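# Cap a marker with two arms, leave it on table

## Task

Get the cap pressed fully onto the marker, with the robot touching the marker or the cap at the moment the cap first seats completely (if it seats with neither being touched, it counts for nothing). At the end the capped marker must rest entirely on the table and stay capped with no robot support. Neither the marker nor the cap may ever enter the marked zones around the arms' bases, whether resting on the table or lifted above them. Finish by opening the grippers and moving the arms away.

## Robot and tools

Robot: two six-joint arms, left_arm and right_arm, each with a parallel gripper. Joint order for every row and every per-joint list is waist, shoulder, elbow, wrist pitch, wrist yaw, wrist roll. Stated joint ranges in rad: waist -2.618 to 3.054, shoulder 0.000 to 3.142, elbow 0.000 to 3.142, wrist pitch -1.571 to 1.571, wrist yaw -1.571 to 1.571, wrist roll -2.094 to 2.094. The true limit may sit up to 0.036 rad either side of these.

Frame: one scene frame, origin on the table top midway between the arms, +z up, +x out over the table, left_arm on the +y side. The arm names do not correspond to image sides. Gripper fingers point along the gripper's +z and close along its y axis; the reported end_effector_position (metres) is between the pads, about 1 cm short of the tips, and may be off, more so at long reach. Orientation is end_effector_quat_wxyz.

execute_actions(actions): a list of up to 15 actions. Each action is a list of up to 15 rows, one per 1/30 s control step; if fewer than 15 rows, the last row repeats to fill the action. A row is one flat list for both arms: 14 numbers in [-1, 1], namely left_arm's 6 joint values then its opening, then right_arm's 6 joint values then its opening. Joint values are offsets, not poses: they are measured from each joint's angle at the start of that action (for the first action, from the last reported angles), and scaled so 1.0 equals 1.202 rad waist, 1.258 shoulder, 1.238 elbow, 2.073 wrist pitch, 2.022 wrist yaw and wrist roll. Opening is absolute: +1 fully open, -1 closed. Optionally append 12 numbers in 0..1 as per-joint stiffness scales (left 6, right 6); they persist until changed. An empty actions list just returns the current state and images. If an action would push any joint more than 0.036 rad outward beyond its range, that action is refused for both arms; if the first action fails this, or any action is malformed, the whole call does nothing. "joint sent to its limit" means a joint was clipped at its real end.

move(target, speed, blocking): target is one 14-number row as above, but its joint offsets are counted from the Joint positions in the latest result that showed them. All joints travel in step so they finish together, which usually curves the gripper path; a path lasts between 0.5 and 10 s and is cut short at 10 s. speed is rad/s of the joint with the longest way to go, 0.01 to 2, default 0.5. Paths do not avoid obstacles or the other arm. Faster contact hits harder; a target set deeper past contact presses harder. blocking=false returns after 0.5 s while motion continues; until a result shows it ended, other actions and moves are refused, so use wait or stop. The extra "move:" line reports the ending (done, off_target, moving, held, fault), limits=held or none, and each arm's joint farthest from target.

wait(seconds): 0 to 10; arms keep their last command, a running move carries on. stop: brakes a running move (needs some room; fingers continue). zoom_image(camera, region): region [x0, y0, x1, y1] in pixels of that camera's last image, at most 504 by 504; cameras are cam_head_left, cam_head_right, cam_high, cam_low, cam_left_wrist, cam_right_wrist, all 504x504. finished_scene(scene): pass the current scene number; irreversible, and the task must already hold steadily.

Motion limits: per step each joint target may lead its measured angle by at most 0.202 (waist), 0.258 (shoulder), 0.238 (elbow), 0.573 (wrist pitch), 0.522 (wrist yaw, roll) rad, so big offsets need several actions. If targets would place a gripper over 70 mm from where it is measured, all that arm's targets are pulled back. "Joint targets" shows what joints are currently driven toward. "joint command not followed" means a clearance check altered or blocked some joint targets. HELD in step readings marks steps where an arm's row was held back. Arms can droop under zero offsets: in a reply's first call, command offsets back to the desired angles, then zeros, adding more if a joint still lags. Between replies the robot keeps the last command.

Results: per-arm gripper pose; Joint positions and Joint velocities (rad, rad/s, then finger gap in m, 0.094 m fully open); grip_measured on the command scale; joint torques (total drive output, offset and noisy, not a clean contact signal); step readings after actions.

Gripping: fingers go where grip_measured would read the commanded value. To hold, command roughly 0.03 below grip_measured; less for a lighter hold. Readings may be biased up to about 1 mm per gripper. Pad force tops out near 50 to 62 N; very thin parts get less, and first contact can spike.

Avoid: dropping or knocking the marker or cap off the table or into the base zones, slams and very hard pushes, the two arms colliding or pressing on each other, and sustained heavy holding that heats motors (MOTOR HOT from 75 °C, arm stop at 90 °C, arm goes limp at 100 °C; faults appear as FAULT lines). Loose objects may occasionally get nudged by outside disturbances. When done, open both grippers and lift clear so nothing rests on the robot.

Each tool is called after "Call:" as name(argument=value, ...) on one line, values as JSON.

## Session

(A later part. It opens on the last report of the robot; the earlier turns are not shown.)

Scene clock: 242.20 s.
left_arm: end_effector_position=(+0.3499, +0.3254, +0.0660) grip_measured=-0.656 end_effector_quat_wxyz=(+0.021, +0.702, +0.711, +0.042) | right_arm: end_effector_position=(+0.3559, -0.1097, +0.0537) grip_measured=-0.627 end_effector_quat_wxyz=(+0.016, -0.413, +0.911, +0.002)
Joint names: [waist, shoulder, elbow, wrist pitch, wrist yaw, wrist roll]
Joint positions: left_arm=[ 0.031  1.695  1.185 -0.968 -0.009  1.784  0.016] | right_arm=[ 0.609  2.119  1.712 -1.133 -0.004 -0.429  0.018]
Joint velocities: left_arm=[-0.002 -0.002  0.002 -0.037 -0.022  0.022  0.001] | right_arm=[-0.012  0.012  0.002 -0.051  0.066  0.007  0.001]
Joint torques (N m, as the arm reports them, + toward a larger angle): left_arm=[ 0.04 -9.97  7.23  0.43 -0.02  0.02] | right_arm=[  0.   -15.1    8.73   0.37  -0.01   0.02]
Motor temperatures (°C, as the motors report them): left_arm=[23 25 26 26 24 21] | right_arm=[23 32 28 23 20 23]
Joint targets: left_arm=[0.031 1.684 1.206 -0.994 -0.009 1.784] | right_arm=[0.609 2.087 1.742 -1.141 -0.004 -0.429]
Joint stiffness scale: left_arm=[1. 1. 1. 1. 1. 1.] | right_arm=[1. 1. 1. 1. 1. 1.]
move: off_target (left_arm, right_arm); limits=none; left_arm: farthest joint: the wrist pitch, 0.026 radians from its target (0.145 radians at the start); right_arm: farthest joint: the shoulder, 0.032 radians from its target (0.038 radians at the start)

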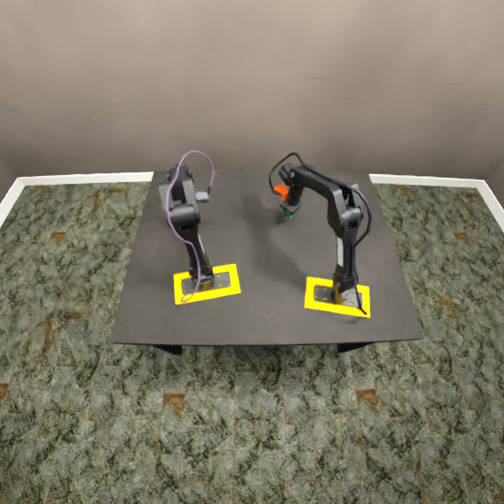

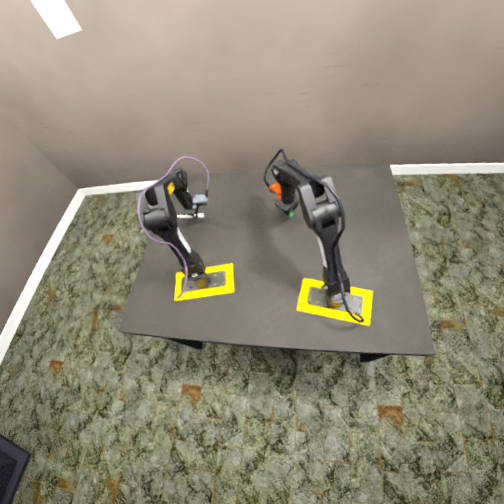

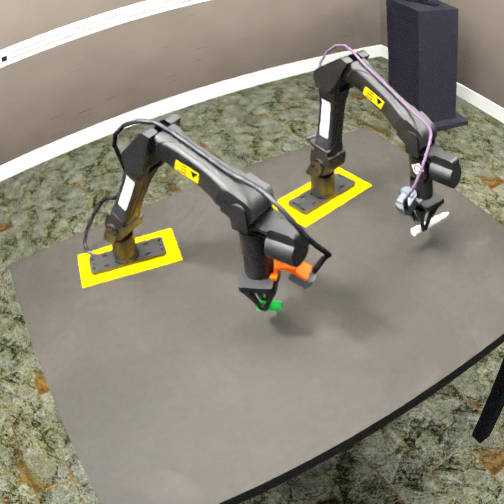

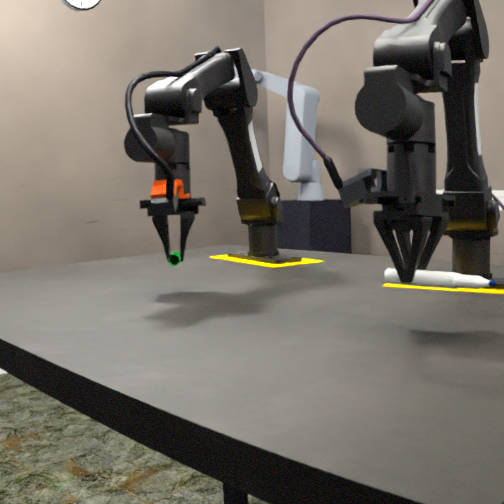

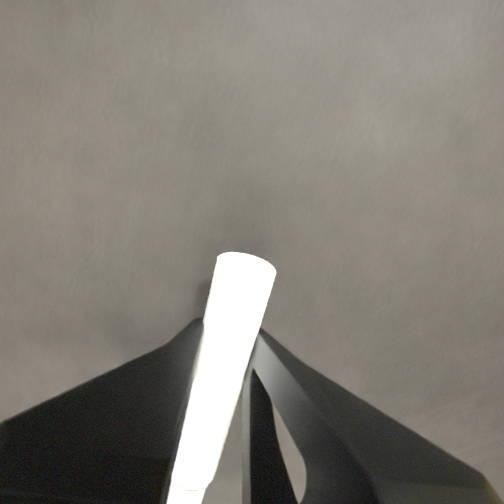

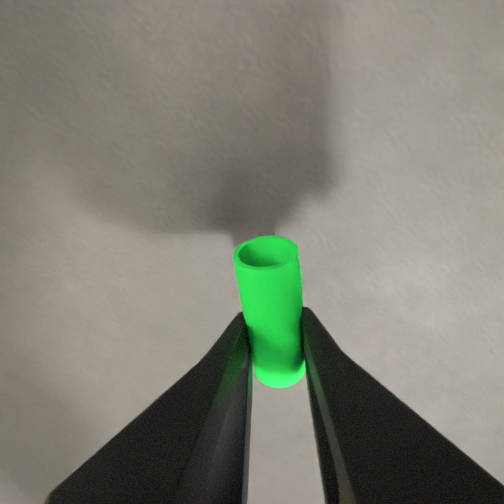

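Call:
move(target=[-0.45,0.203,0.283,-0.078,0.004,-1,-0.70,0.195,-0.02,0.05,-0.035,0.002,0.02,-0.67], speed=1.0)

Call:
move(target=[-0.092,-0.01,0.015,-0.005,0,-0.61,-0.70,0,-0.025,0.02,0,0,0,-0.67], speed=0.8)

Scene clock: 254.00 s.
left_arm: end_effector_position=(+0.3931, +0.1406, +0.0696) grip_measured=-0.656 end_effector_quat_wxyz=(+0.017, +0.039, +0.999, -0.001) | right_arm: end_effector_position=(+0.3020, -0.0345, +0.0608) grip_measured=-0.627 end_effector_quat_wxyz=(-0.002, -0.500, +0.866, +0.002)
Joint names: [waist, shoulder, elbow, wrist pitch, wrist yaw, wrist roll]
Joint positions: left_arm=[-0.506  1.936  1.508 -1.11  -0.007 -0.232  0.016] | right_arm=[ 0.834  2.119  1.741 -1.197 -0.004 -0.4    0.018]
Joint velocities: left_arm=[-0.007 -0.022 -0.017  0.051  0.007 -0.007  0.   ] | right_arm=[-0.007  0.012 -0.007  0.037  0.11   0.007  0.   ]
Joint torques (N m, as the arm reports them, + toward a larger angle): left_arm=[ -0.35 -10.29   7.68   0.35   0.05  -0.07] | right_arm=[  0.73 -14.38   8.94   0.27   0.04   0.12]
Motor temperatures (°C, as the motors report them): left_arm=[23 26 26 25 24 21] | right_arm=[23 33 29 22 20 23]
Joint targets: left_arm=[-0.510 1.950 1.535 -1.130 -0.001 -0.238] | right_arm=[0.843 2.094 1.774 -1.205 -0.000 -0.389]
Joint stiffness scale: left_arm=[1. 1. 1. 1. 1. 1.] | right_arm=[1. 1. 1. 1. 1. 1.]
move: off_target (left_arm, right_arm); limits=none; left_arm: farthest joint: the elbow, 0.027 radians from its target (0.350 radians at the start); right_arm: farthest joint: the elbow, 0.032 radians from its target (0.061 radians at the start)

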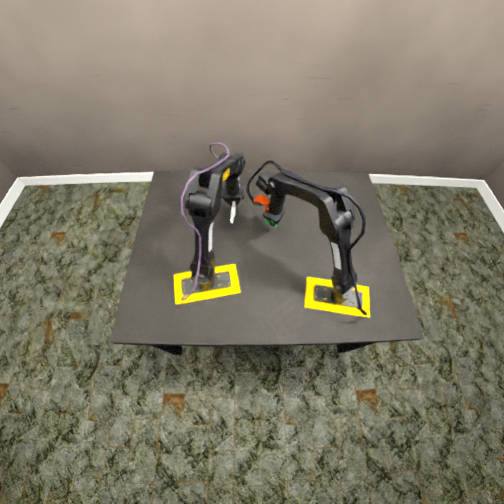

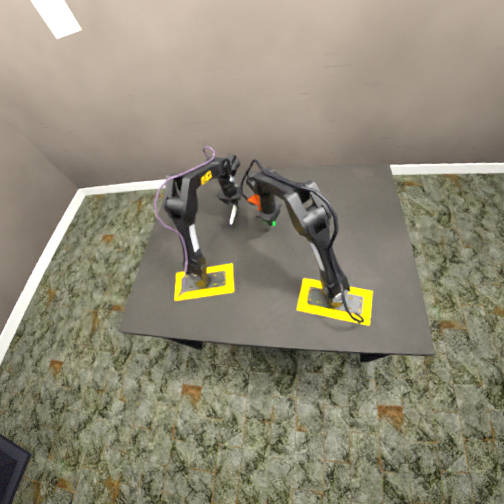

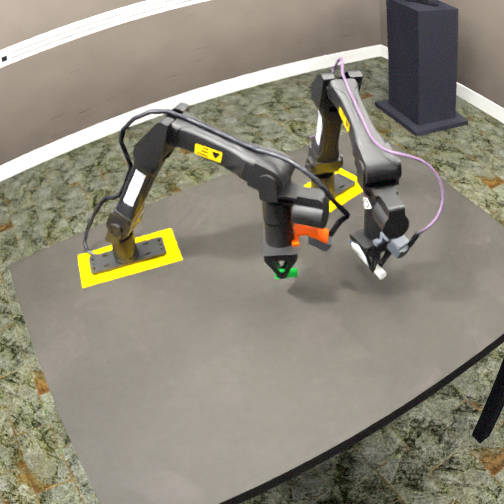

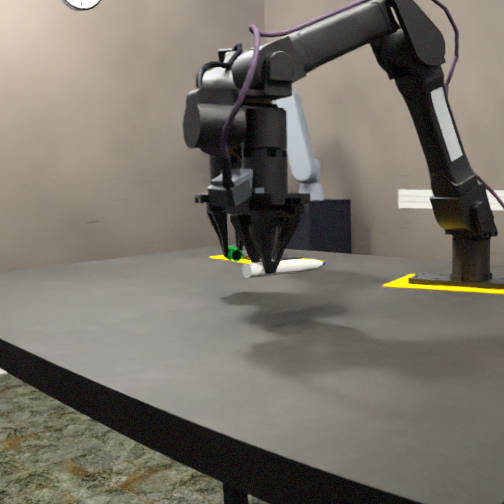

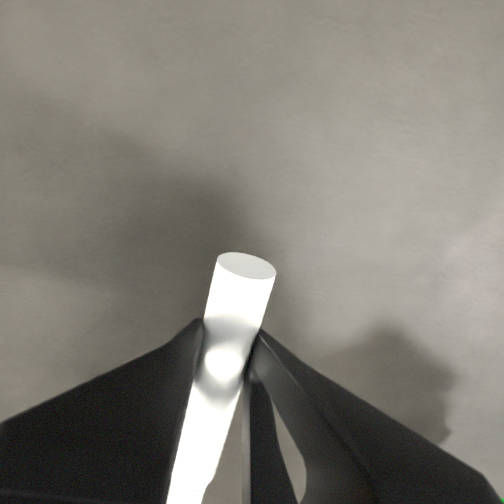

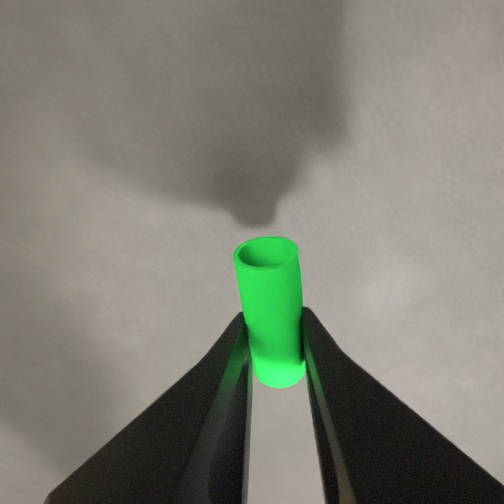

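Scene clock: 256.43 s.
left_arm: end_effector_position=(+0.3798, +0.1050, +0.0696) grip_measured=-0.655 end_effector_quat_wxyz=(+0.013, -0.499, +0.866, -0.011) | right_arm: end_effector_position=(+0.3020, -0.0345, +0.0608) grip_measured=-0.627 end_effector_quat_wxyz=(-0.002, -0.500, +0.866, +0.002)
Joint names: [waist, shoulder, elbow, wrist pitch, wrist yaw, wrist roll]
Joint positions: left_arm=[-0.608  1.936  1.508 -1.11  -0.007 -1.459  0.016] | right_arm=[ 0.834  2.119  1.741 -1.197 -0.004 -0.4    0.018]
Joint velocities: left_arm=[-0.012  0.002 -0.002 -0.007 -0.007 -0.007 -0.001] | right_arm=[ 0.012  0.022 -0.002  0.007 -0.007  0.007  0.001]
Joint torques (N m, as the arm reports them, + toward a larger angle): left_arm=[ -0.7  -12.83   7.07   0.45   0.    -0.03] | right_arm=[ -0.01 -15.     8.36   0.35   0.     0.01]
Motor temperatures (°C, as the motors report them): left_arm=[23 26 26 25 24 21] | right_arm=[23 33 29 22 20 23]
Joint targets: left_arm=[-0.616 1.924 1.526 -1.120 -0.007 -1.465] | right_arm=[0.834 2.088 1.766 -1.197 -0.004 -0.400]
Joint stiffness scale: left_arm=[1. 1. 1. 1. 1. 1.] | right_arm=[1. 1. 1. 1. 1. 1.]
move: off_target (right_arm); limits=none; left_arm: farthest joint: the elbow, 0.019 radians from its target (0.019 radians at the start); right_arm: farthest joint: the shoulder, 0.032 radians from its target (0.032 radians at the start)

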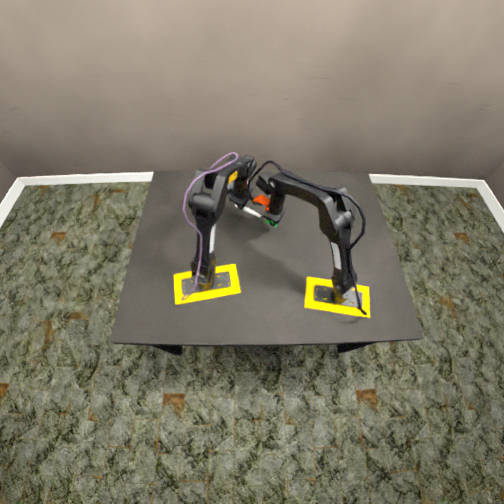

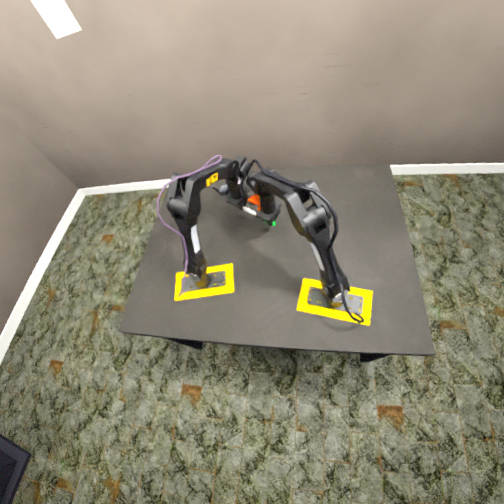

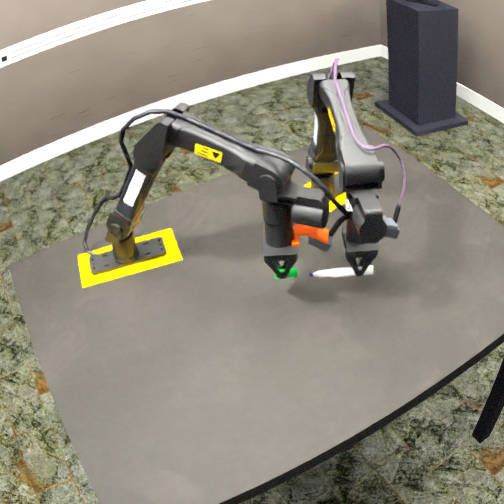

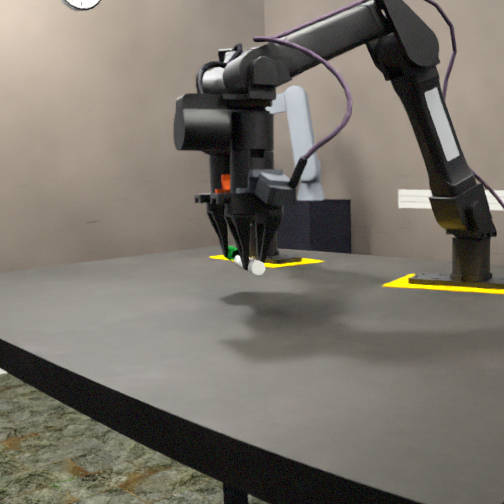

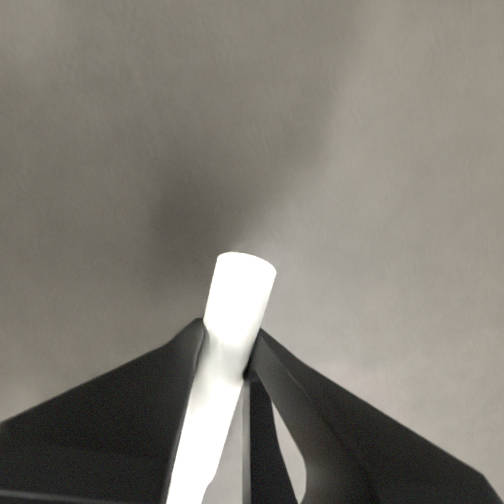

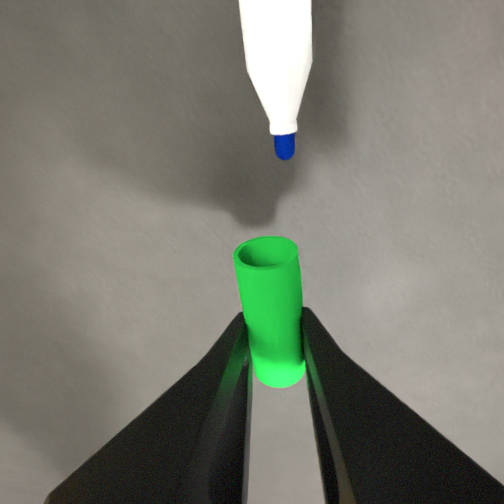

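Call:
move(target=[-0.028,0.043,-0.12,0.077,0,-0.015,-0.70,0,0.013,-0.114,0.095,0,0.035,-0.67], speed=0.15)

Call:
zoom_image(camera="cam_high", region=[240,190,420,330])

Scene clock: 288.63 s.
left_arm: end_effector_position=(+0.3705, +0.0993, +0.0242) grip_measured=-0.655 end_effector_quat_wxyz=(+0.007, -0.499, +0.866, -0.003) | right_arm: end_effector_position=(+0.3037, -0.0332, +0.0213) grip_measured=-0.627 end_effector_quat_wxyz=(+0.011, -0.474, +0.880, +0.004)
Joint names: [waist, shoulder, elbow, wrist pitch, wrist yaw, wrist roll]
Joint positions: left_arm=[-0.633  1.978  1.38  -0.959 -0.007 -1.483  0.016] | right_arm=[ 0.834  2.135  1.605 -1.018 -0.004 -0.34   0.018]
Joint velocities: left_arm=[ 0.012 -0.002 -0.007  0.066  0.037 -0.095 -0.001] | right_arm=[ 0.002  0.012  0.022 -0.022 -0.007  0.051 -0.   ]
Joint torques (N m, as the arm reports them, + toward a larger angle): left_arm=[ -0.84 -10.45   4.09   0.58  -0.01  -0.04] | right_arm=[ -0.01 -11.86   6.07   0.58   0.     0.1 ]
Motor temperatures (°C, as the motors report them): left_arm=[23 28 27 25 24 21] | right_arm=[23 35 30 22 20 23]
Joint targets: left_arm=[-0.642 1.991 1.359 -0.950 -0.007 -1.489] | right_arm=[0.834 2.136 1.600 -1.000 -0.004 -0.329]
Joint stiffness scale: left_arm=[1. 1. 1. 1. 1. 1.] | right_arm=[1. 1. 1. 1. 1. 1.]
move: done; limits=none; left_arm: farthest joint: the elbow, 0.020 radians from its target (0.148 radians at the start); right_arm: farthest joint: the wrist pitch, 0.018 radians from its target (0.197 radians at the start)

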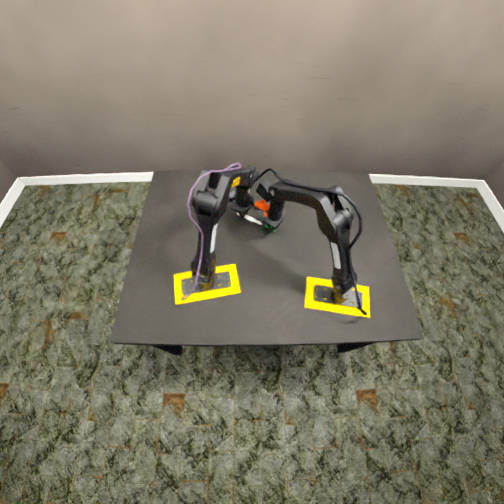

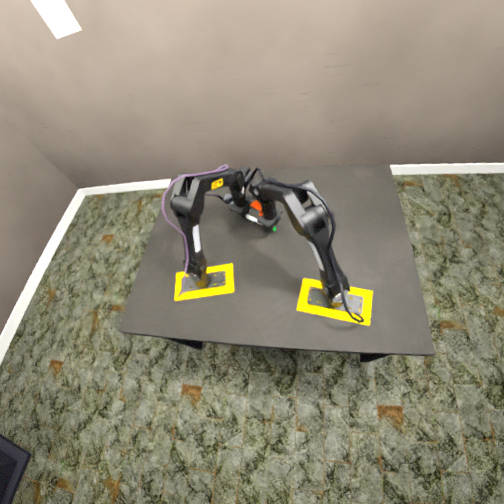

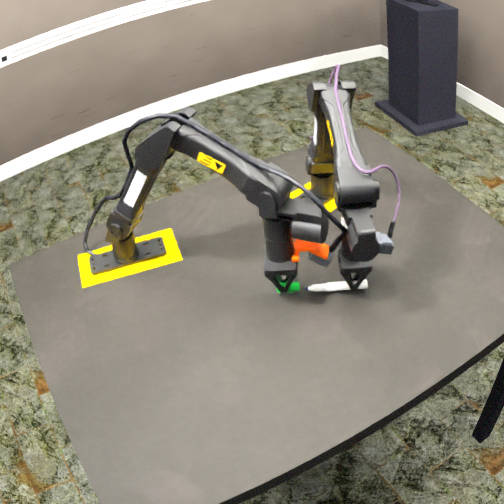

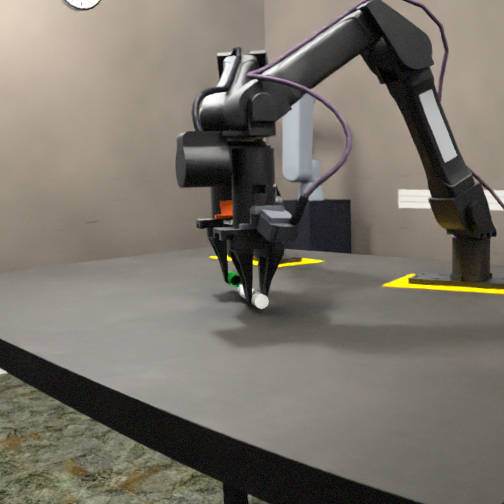

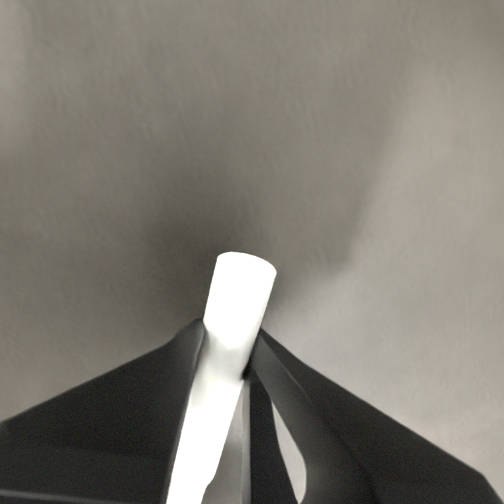

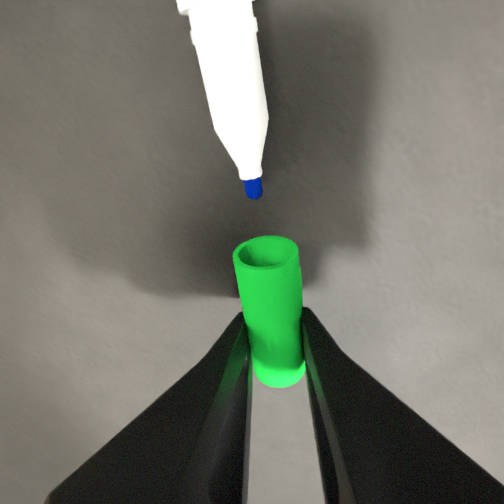

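Region (240, 190, 420, 330) of cam_high's 504x504 image, scaled by 2.800, with more detail than that image has.

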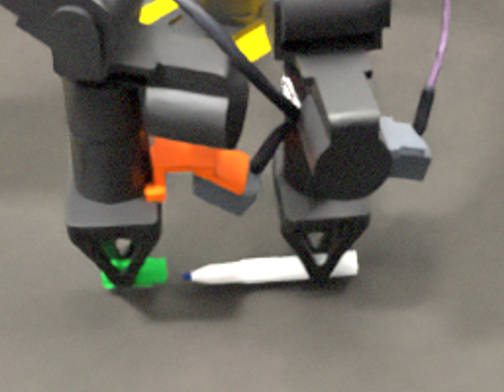

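Call:
move(target=[-0.052,0.014,-0.04,0.02,0,-0.03,-0.70,0,0.01,-0.033,0.02,0,0.005,-0.67], speed=0.05)

Call:
zoom_image(camera="cam_high", region=[240,190,420,330])

Scene clock: 304.83 s.
left_arm: end_effector_position=(+0.3674, +0.0869, +0.0225) grip_measured=-0.655 end_effector_quat_wxyz=(+0.010, -0.499, +0.867, -0.009) | right_arm: end_effector_position=(+0.2991, -0.0367, +0.0099) grip_measured=-0.627 end_effector_quat_wxyz=(+0.002, -0.474, +0.880, +0.003)
Joint names: [waist, shoulder, elbow, wrist pitch, wrist yaw, wrist roll]
Joint positions: left_arm=[-0.667  1.978  1.372 -0.939 -0.007 -1.516  0.016] | right_arm=[ 0.834  2.144  1.572 -0.994 -0.004 -0.34   0.018]
Joint velocities: left_arm=[-0.007  0.007  0.007 -0.066  0.051 -0.051  0.   ] | right_arm=[-0.007 -0.027 -0.002  0.037 -0.037 -0.007 -0.002]
Joint torques (N m, as the arm reports them, + toward a larger angle): left_arm=[  0.1  -11.77   5.6    0.52   0.01   0.02] | right_arm=[ -0.09 -11.57   5.81   0.51  -0.02   0.11]
Motor temperatures (°C, as the motors report them): left_arm=[23 28 26 25 24 21] | right_arm=[23 33 29 23 20 23]
Joint targets: left_arm=[-0.667 1.978 1.373 -0.938 -0.007 -1.516] | right_arm=[0.834 2.148 1.564 -0.976 -0.004 -0.330]
Joint stiffness scale: left_arm=[1. 1. 1. 1. 1. 1.] | right_arm=[1. 1. 1. 1. 1. 1.]
move: held (left_arm); limits=held; held on 21 of 49 steps (left_arm), including the last (left_arm); left_arm: farthest joint: the elbow, 0.042 radians from its target (0.049 radians at the start); right_arm: farthest joint: the wrist pitch, 0.018 radians from its target (0.041 radians at the start)
joint command not followed: on one or more control steps a check withheld the commanded joint targets of the left arm, and it was not sent them on those steps. On the call's last step the targets were still withheld.
cause: the commanded joint targets would bring a part of the robot too close to another arm (this arm's wrist (the part past the wrist pitch) and the other arm's wrist (the part past the wrist pitch)); next, command targets that bring no part of the robot closer to that arm.

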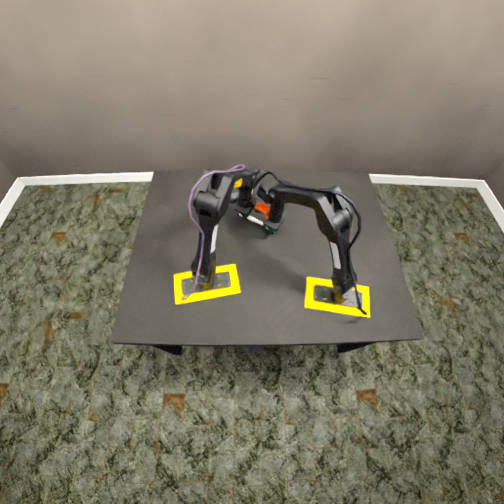

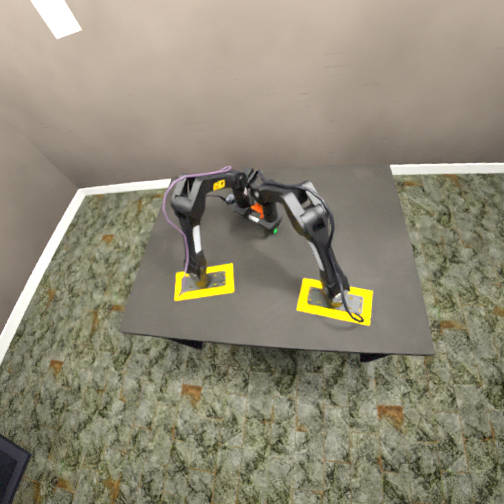

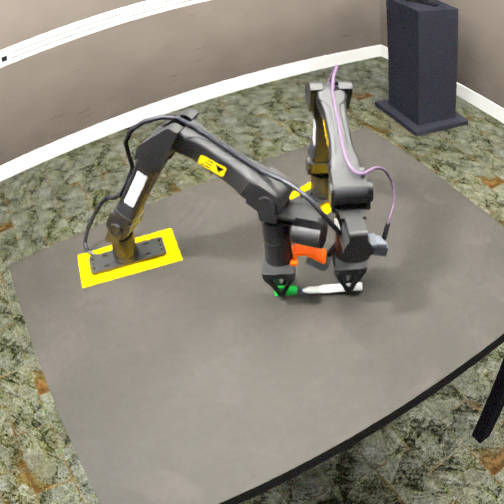

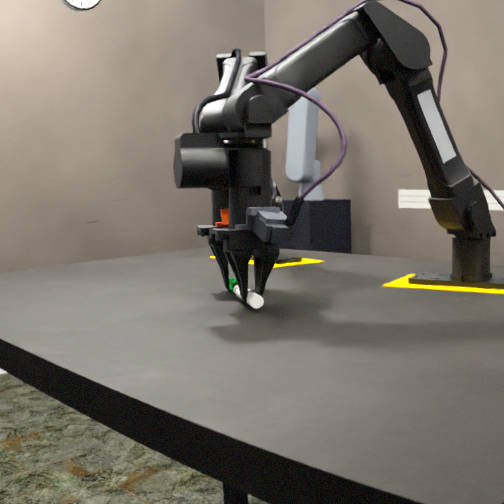

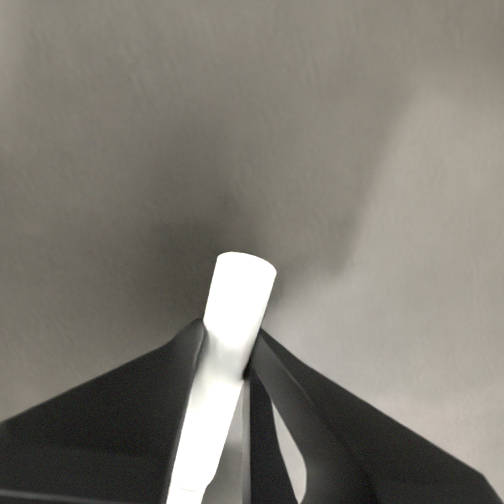

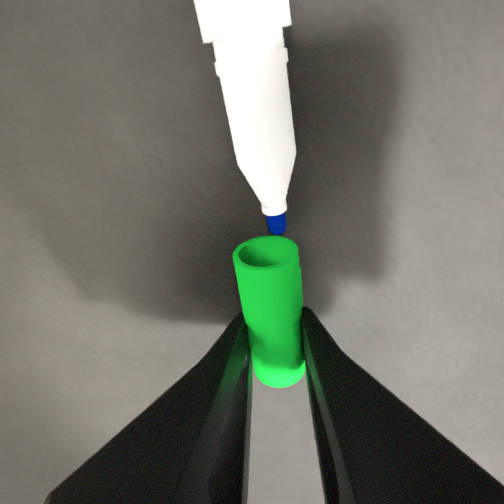

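Region (240, 190, 420, 330) of cam_high's 504x504 image, scaled by 2.800, with more detail than that image has.

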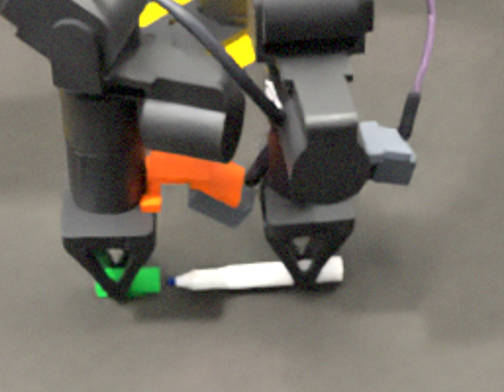

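Call:
move(target=[0.022,0.012,-0.04,0.02,0,0.008,-0.70,0,0.003,-0.006,0.014,0,0.005,-0.67], speed=0.05)

Scene clock: 332.87 s.
left_arm: end_effector_position=(+0.3687, +0.0914, +0.0178) grip_measured=-0.655 end_effector_quat_wxyz=(+0.009, -0.501, +0.865, -0.012) | right_arm: end_effector_position=(+0.2995, -0.0363, +0.0099) grip_measured=-0.627 end_effector_quat_wxyz=(+0.003, -0.474, +0.880, +0.003)
Joint names: [waist, shoulder, elbow, wrist pitch, wrist yaw, wrist roll]
Joint positions: left_arm=[-0.652  1.978  1.352 -0.914 -0.001 -1.506  0.016] | right_arm=[ 0.834  2.144  1.572 -0.992 -0.004 -0.34   0.018]
Joint velocities: left_arm=[-0.012 -0.012  0.002 -0.007  0.022  0.022 -0.   ] | right_arm=[-0.007 -0.002  0.017  0.022 -0.081 -0.007  0.   ]
Joint torques (N m, as the arm reports them, + toward a larger angle): left_arm=[  1.04 -10.18   3.36   0.69  -0.05   0.1 ] | right_arm=[ -0.01 -11.52   5.84   0.67   0.     0.11]
Motor temperatures (°C, as the motors report them): left_arm=[23 29 26 25 24 21] | right_arm=[23 33 28 23 20 23]
Joint targets: left_arm=[-0.641 1.993 1.322 -0.897 -0.007 -1.500] | right_arm=[0.834 2.148 1.565 -0.965 -0.004 -0.330]
Joint stiffness scale: left_arm=[1. 1. 1. 1. 1. 1.] | right_arm=[1. 1. 1. 1. 1. 1.]
move: off_target (left_arm, right_arm); limits=none; left_arm: farthest joint: the elbow, 0.029 radians from its target (0.050 radians at the start); right_arm: farthest joint: the wrist pitch, 0.027 radians from its target (0.029 radians at the start)

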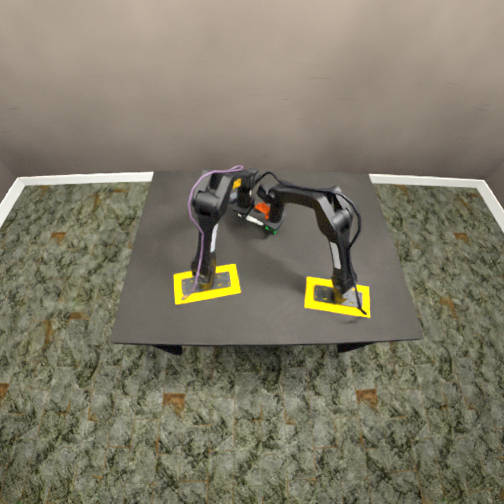

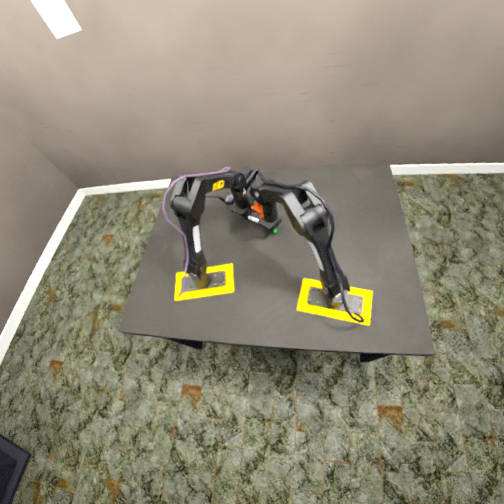

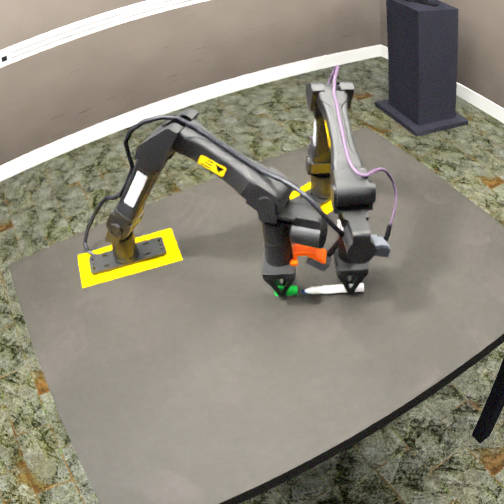

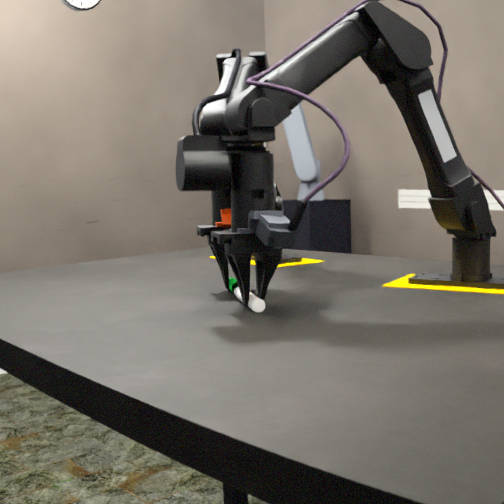

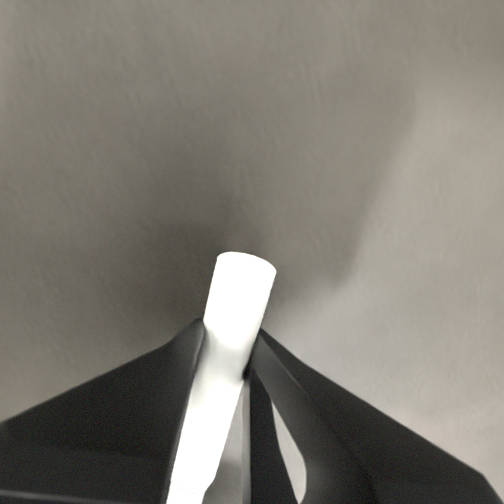

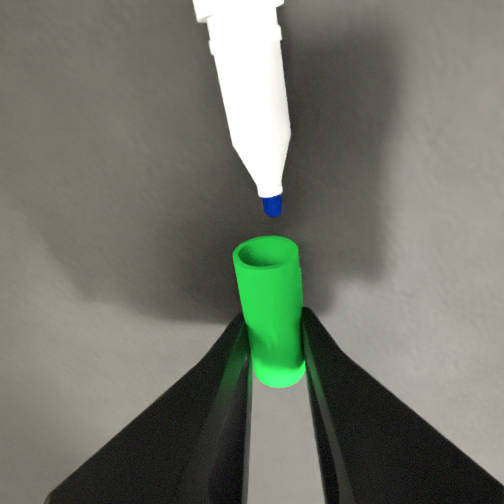

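Call:
execute_actions(actions=[[[0,0,0,0,0,0,-0.1,0,0,0,0,0,0,-0.67]],[[0,0,0,0,0,0,-0.1,0,0,0,0,0,0,-0.67]]])

Call:
move(target=[0.2,-0.02,0.13,-0.08,0.297,0.11,-0.1,0,0,0,0,0,0,-0.67], speed=0.3)

Scene clock: 344.47 s.
left_arm: end_effector_position=(+0.3687, +0.0913, +0.0178) grip_measured=-0.101 end_effector_quat_wxyz=(+0.009, -0.501, +0.865, -0.013) | right_arm: end_effector_position=(+0.2995, -0.0363, +0.0099) grip_measured=-0.627 end_effector_quat_wxyz=(+0.003, -0.474, +0.880, +0.003)
Joint names: [waist, shoulder, elbow, wrist pitch, wrist yaw, wrist roll]
Joint positions: left_arm=[-0.652  1.978  1.352 -0.914 -0.001 -1.506  0.042] | right_arm=[ 0.834  2.144  1.572 -0.992 -0.004 -0.34   0.018]
Joint velocities: left_arm=[-0.002  0.007 -0.007 -0.051 -0.022  0.051  0.001] | right_arm=[-0.012  0.012 -0.017 -0.037  0.037  0.022 -0.001]
Joint torques (N m, as the arm reports them, + toward a larger angle): left_arm=[  0.05 -11.7    5.43   0.52  -0.01   0.02] | right_arm=[  0.   -11.9    6.37   0.38  -0.01   0.02]
Motor temperatures (°C, as the motors report them): left_arm=[23 28 26 25 24 21] | right_arm=[23 33 28 23 20 23]
Joint targets: left_arm=[-0.652 1.978 1.352 -0.914 -0.001 -1.506] | right_arm=[0.834 2.144 1.572 -0.992 -0.004 -0.340]
Joint stiffness scale: left_arm=[1. 1. 1. 1. 1. 1.] | right_arm=[1. 1. 1. 1. 1. 1.]
Step readings (joint positions; steps 1 to 15: 1st action; 16 to 30: 2nd action):
0: left_arm=[-0.652 1.978 1.352 -0.914 -0.001 -1.506] | right_arm=[0.834 2.144 1.572 -0.992 -0.004 -0.340]
1: left_arm=[-0.652 1.978 1.352 -0.914 -0.001 -1.506] | right_arm=[0.834 2.144 1.572 -0.992 -0.004 -0.340]
2: left_arm=[-0.652 1.978 1.352 -0.914 -0.001 -1.506] | right_arm=[0.834 2.144 1.572 -0.992 -0.004 -0.340]
4: left_arm=[-0.652 1.978 1.352 -0.914 -0.001 -1.506] | right_arm=[0.834 2.144 1.572 -0.992 -0.004 -0.340]
8: left_arm=[-0.652 1.978 1.352 -0.914 -0.001 -1.506] | right_arm=[0.834 2.144 1.572 -0.992 -0.004 -0.340]
15: left_arm=[-0.652 1.978 1.352 -0.914 -0.001 -1.506] | right_arm=[0.834 2.144 1.572 -0.992 -0.004 -0.340]
16: left_arm=[-0.652 1.978 1.352 -0.914 -0.001 -1.506] | right_arm=[0.834 2.144 1.572 -0.992 -0.004 -0.340]
17: left_arm=[-0.652 1.978 1.352 -0.914 -0.001 -1.506] | right_arm=[0.834 2.144 1.572 -0.992 -0.004 -0.340]
19: left_arm=[-0.652 1.978 1.352 -0.914 -0.001 -1.506] | right_arm=[0.834 2.144 1.572 -0.992 -0.004 -0.340]
23: left_arm=[-0.652 1.978 1.352 -0.914 -0.001 -1.506] | right_arm=[0.834 2.144 1.572 -0.992 -0.004 -0.340]
30: Joint positions above

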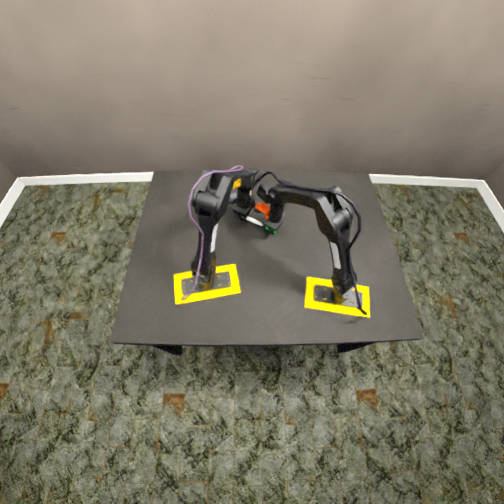

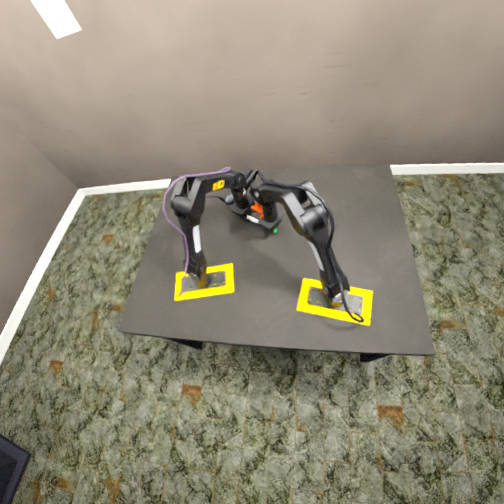

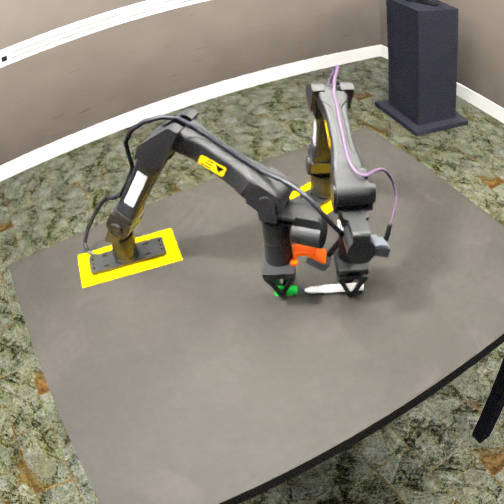

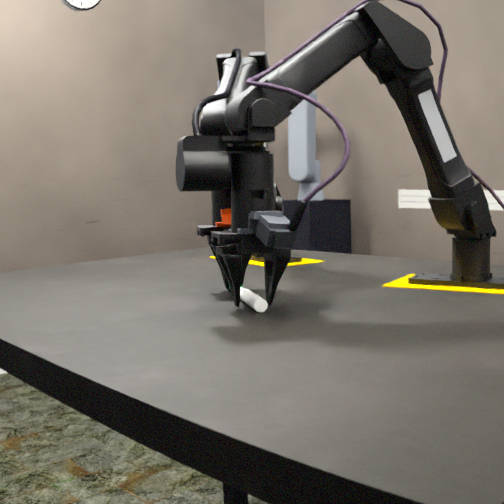

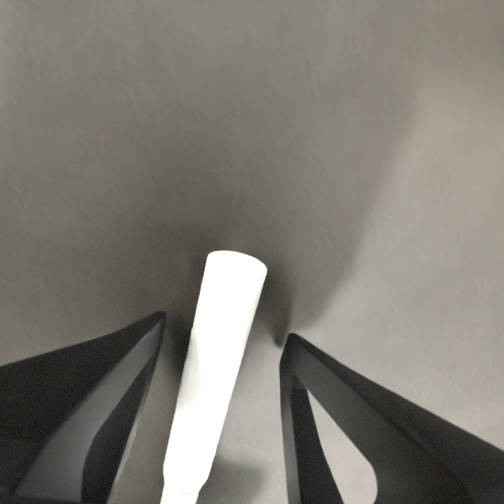

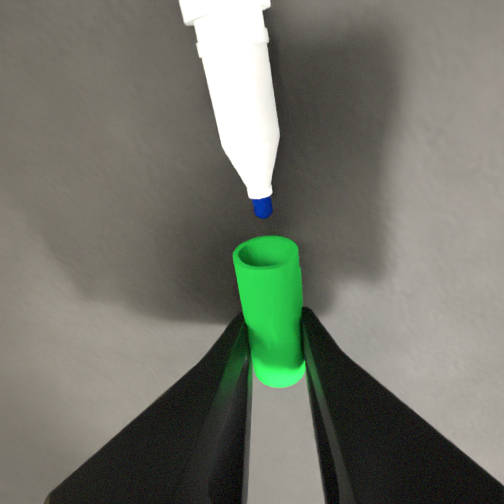

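Scene clock: 347.13 s.
left_arm: end_effector_position=(+0.3842, +0.0734, +0.0844) grip_measured=-0.101 end_effector_quat_wxyz=(-0.185, -0.482, +0.827, -0.223) | right_arm: end_effector_position=(+0.2995, -0.0363, +0.0099) grip_measured=-0.627 end_effector_quat_wxyz=(+0.003, -0.474, +0.880, +0.003)
Joint names: [waist, shoulder, elbow, wrist pitch, wrist yaw, wrist roll]
Joint positions: left_arm=[-0.418  1.966  1.488 -1.055  0.586 -1.29   0.042] | right_arm=[ 0.834  2.144  1.572 -0.992 -0.004 -0.34   0.018]
Joint velocities: left_arm=[-0.017 -0.012  0.002 -0.037 -0.037 -0.007 -0.   ] | right_arm=[ 0.002 -0.007  0.002 -0.022  0.022 -0.007  0.   ]
Joint torques (N m, as the arm reports them, + toward a larger angle): left_arm=[  0.65 -13.14   7.45   0.33   0.45   0.11] | right_arm=[ -0.01 -11.89   6.38   0.38   0.     0.02]
Motor temperatures (°C, as the motors report them): left_arm=[23 29 26 25 24 21] | right_arm=[23 33 28 23 20 23]
Joint targets: left_arm=[-0.411 1.953 1.513 -1.079 0.600 -1.284] | right_arm=[0.834 2.144 1.572 -0.992 -0.004 -0.340]
Joint stiffness scale: left_arm=[1. 1. 1. 1. 1. 1.] | right_arm=[1. 1. 1. 1. 1. 1.]
move: off_target (left_arm); limits=none; left_arm: farthest joint: the elbow, 0.025 radians from its target (0.161 radians at the start); right_arm: farthest joint: the waist, 0.000 radians from its target (0.000 radians at the start)

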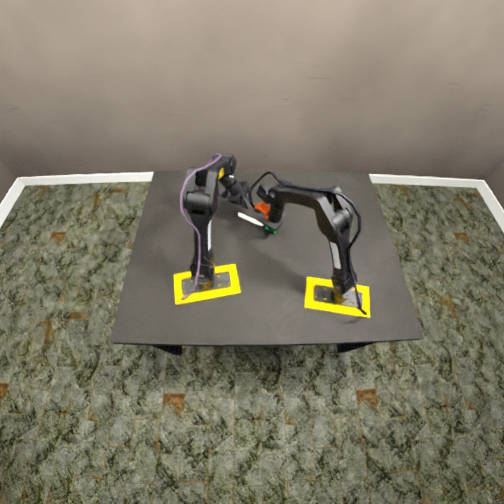

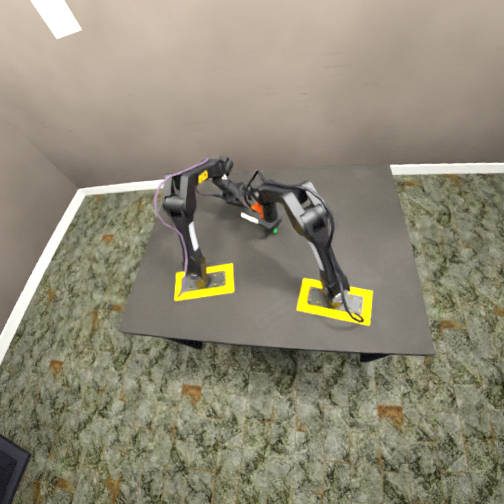

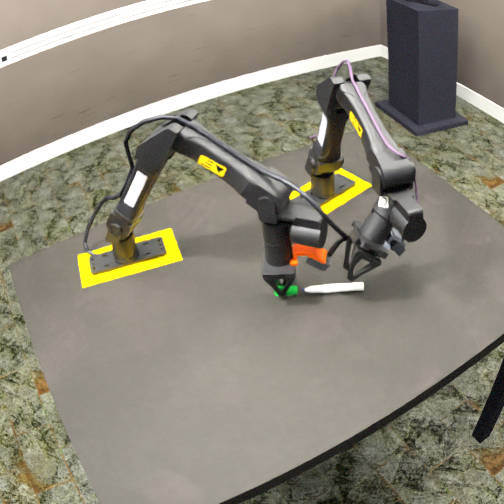

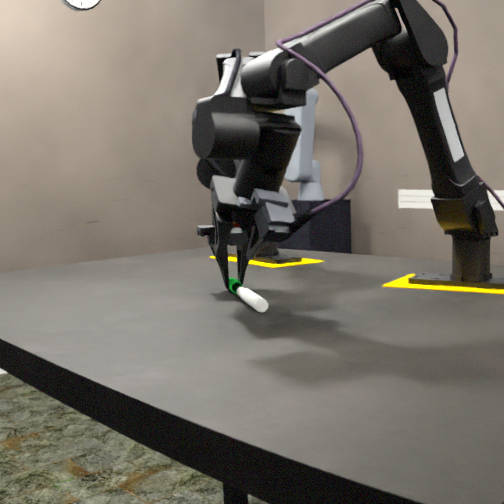

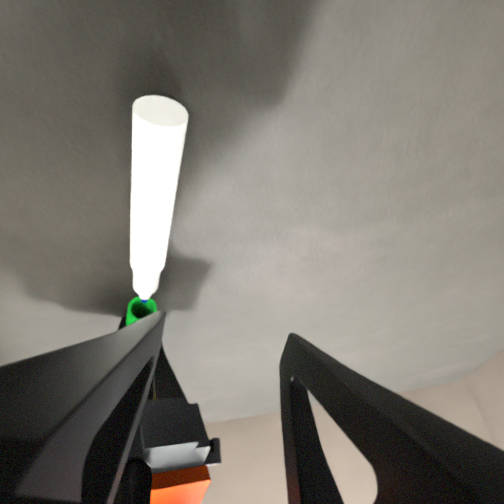

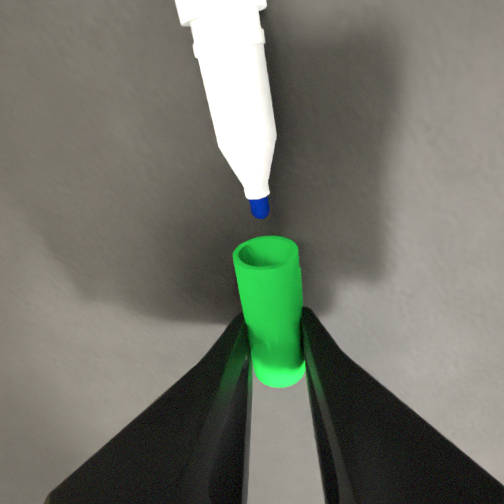

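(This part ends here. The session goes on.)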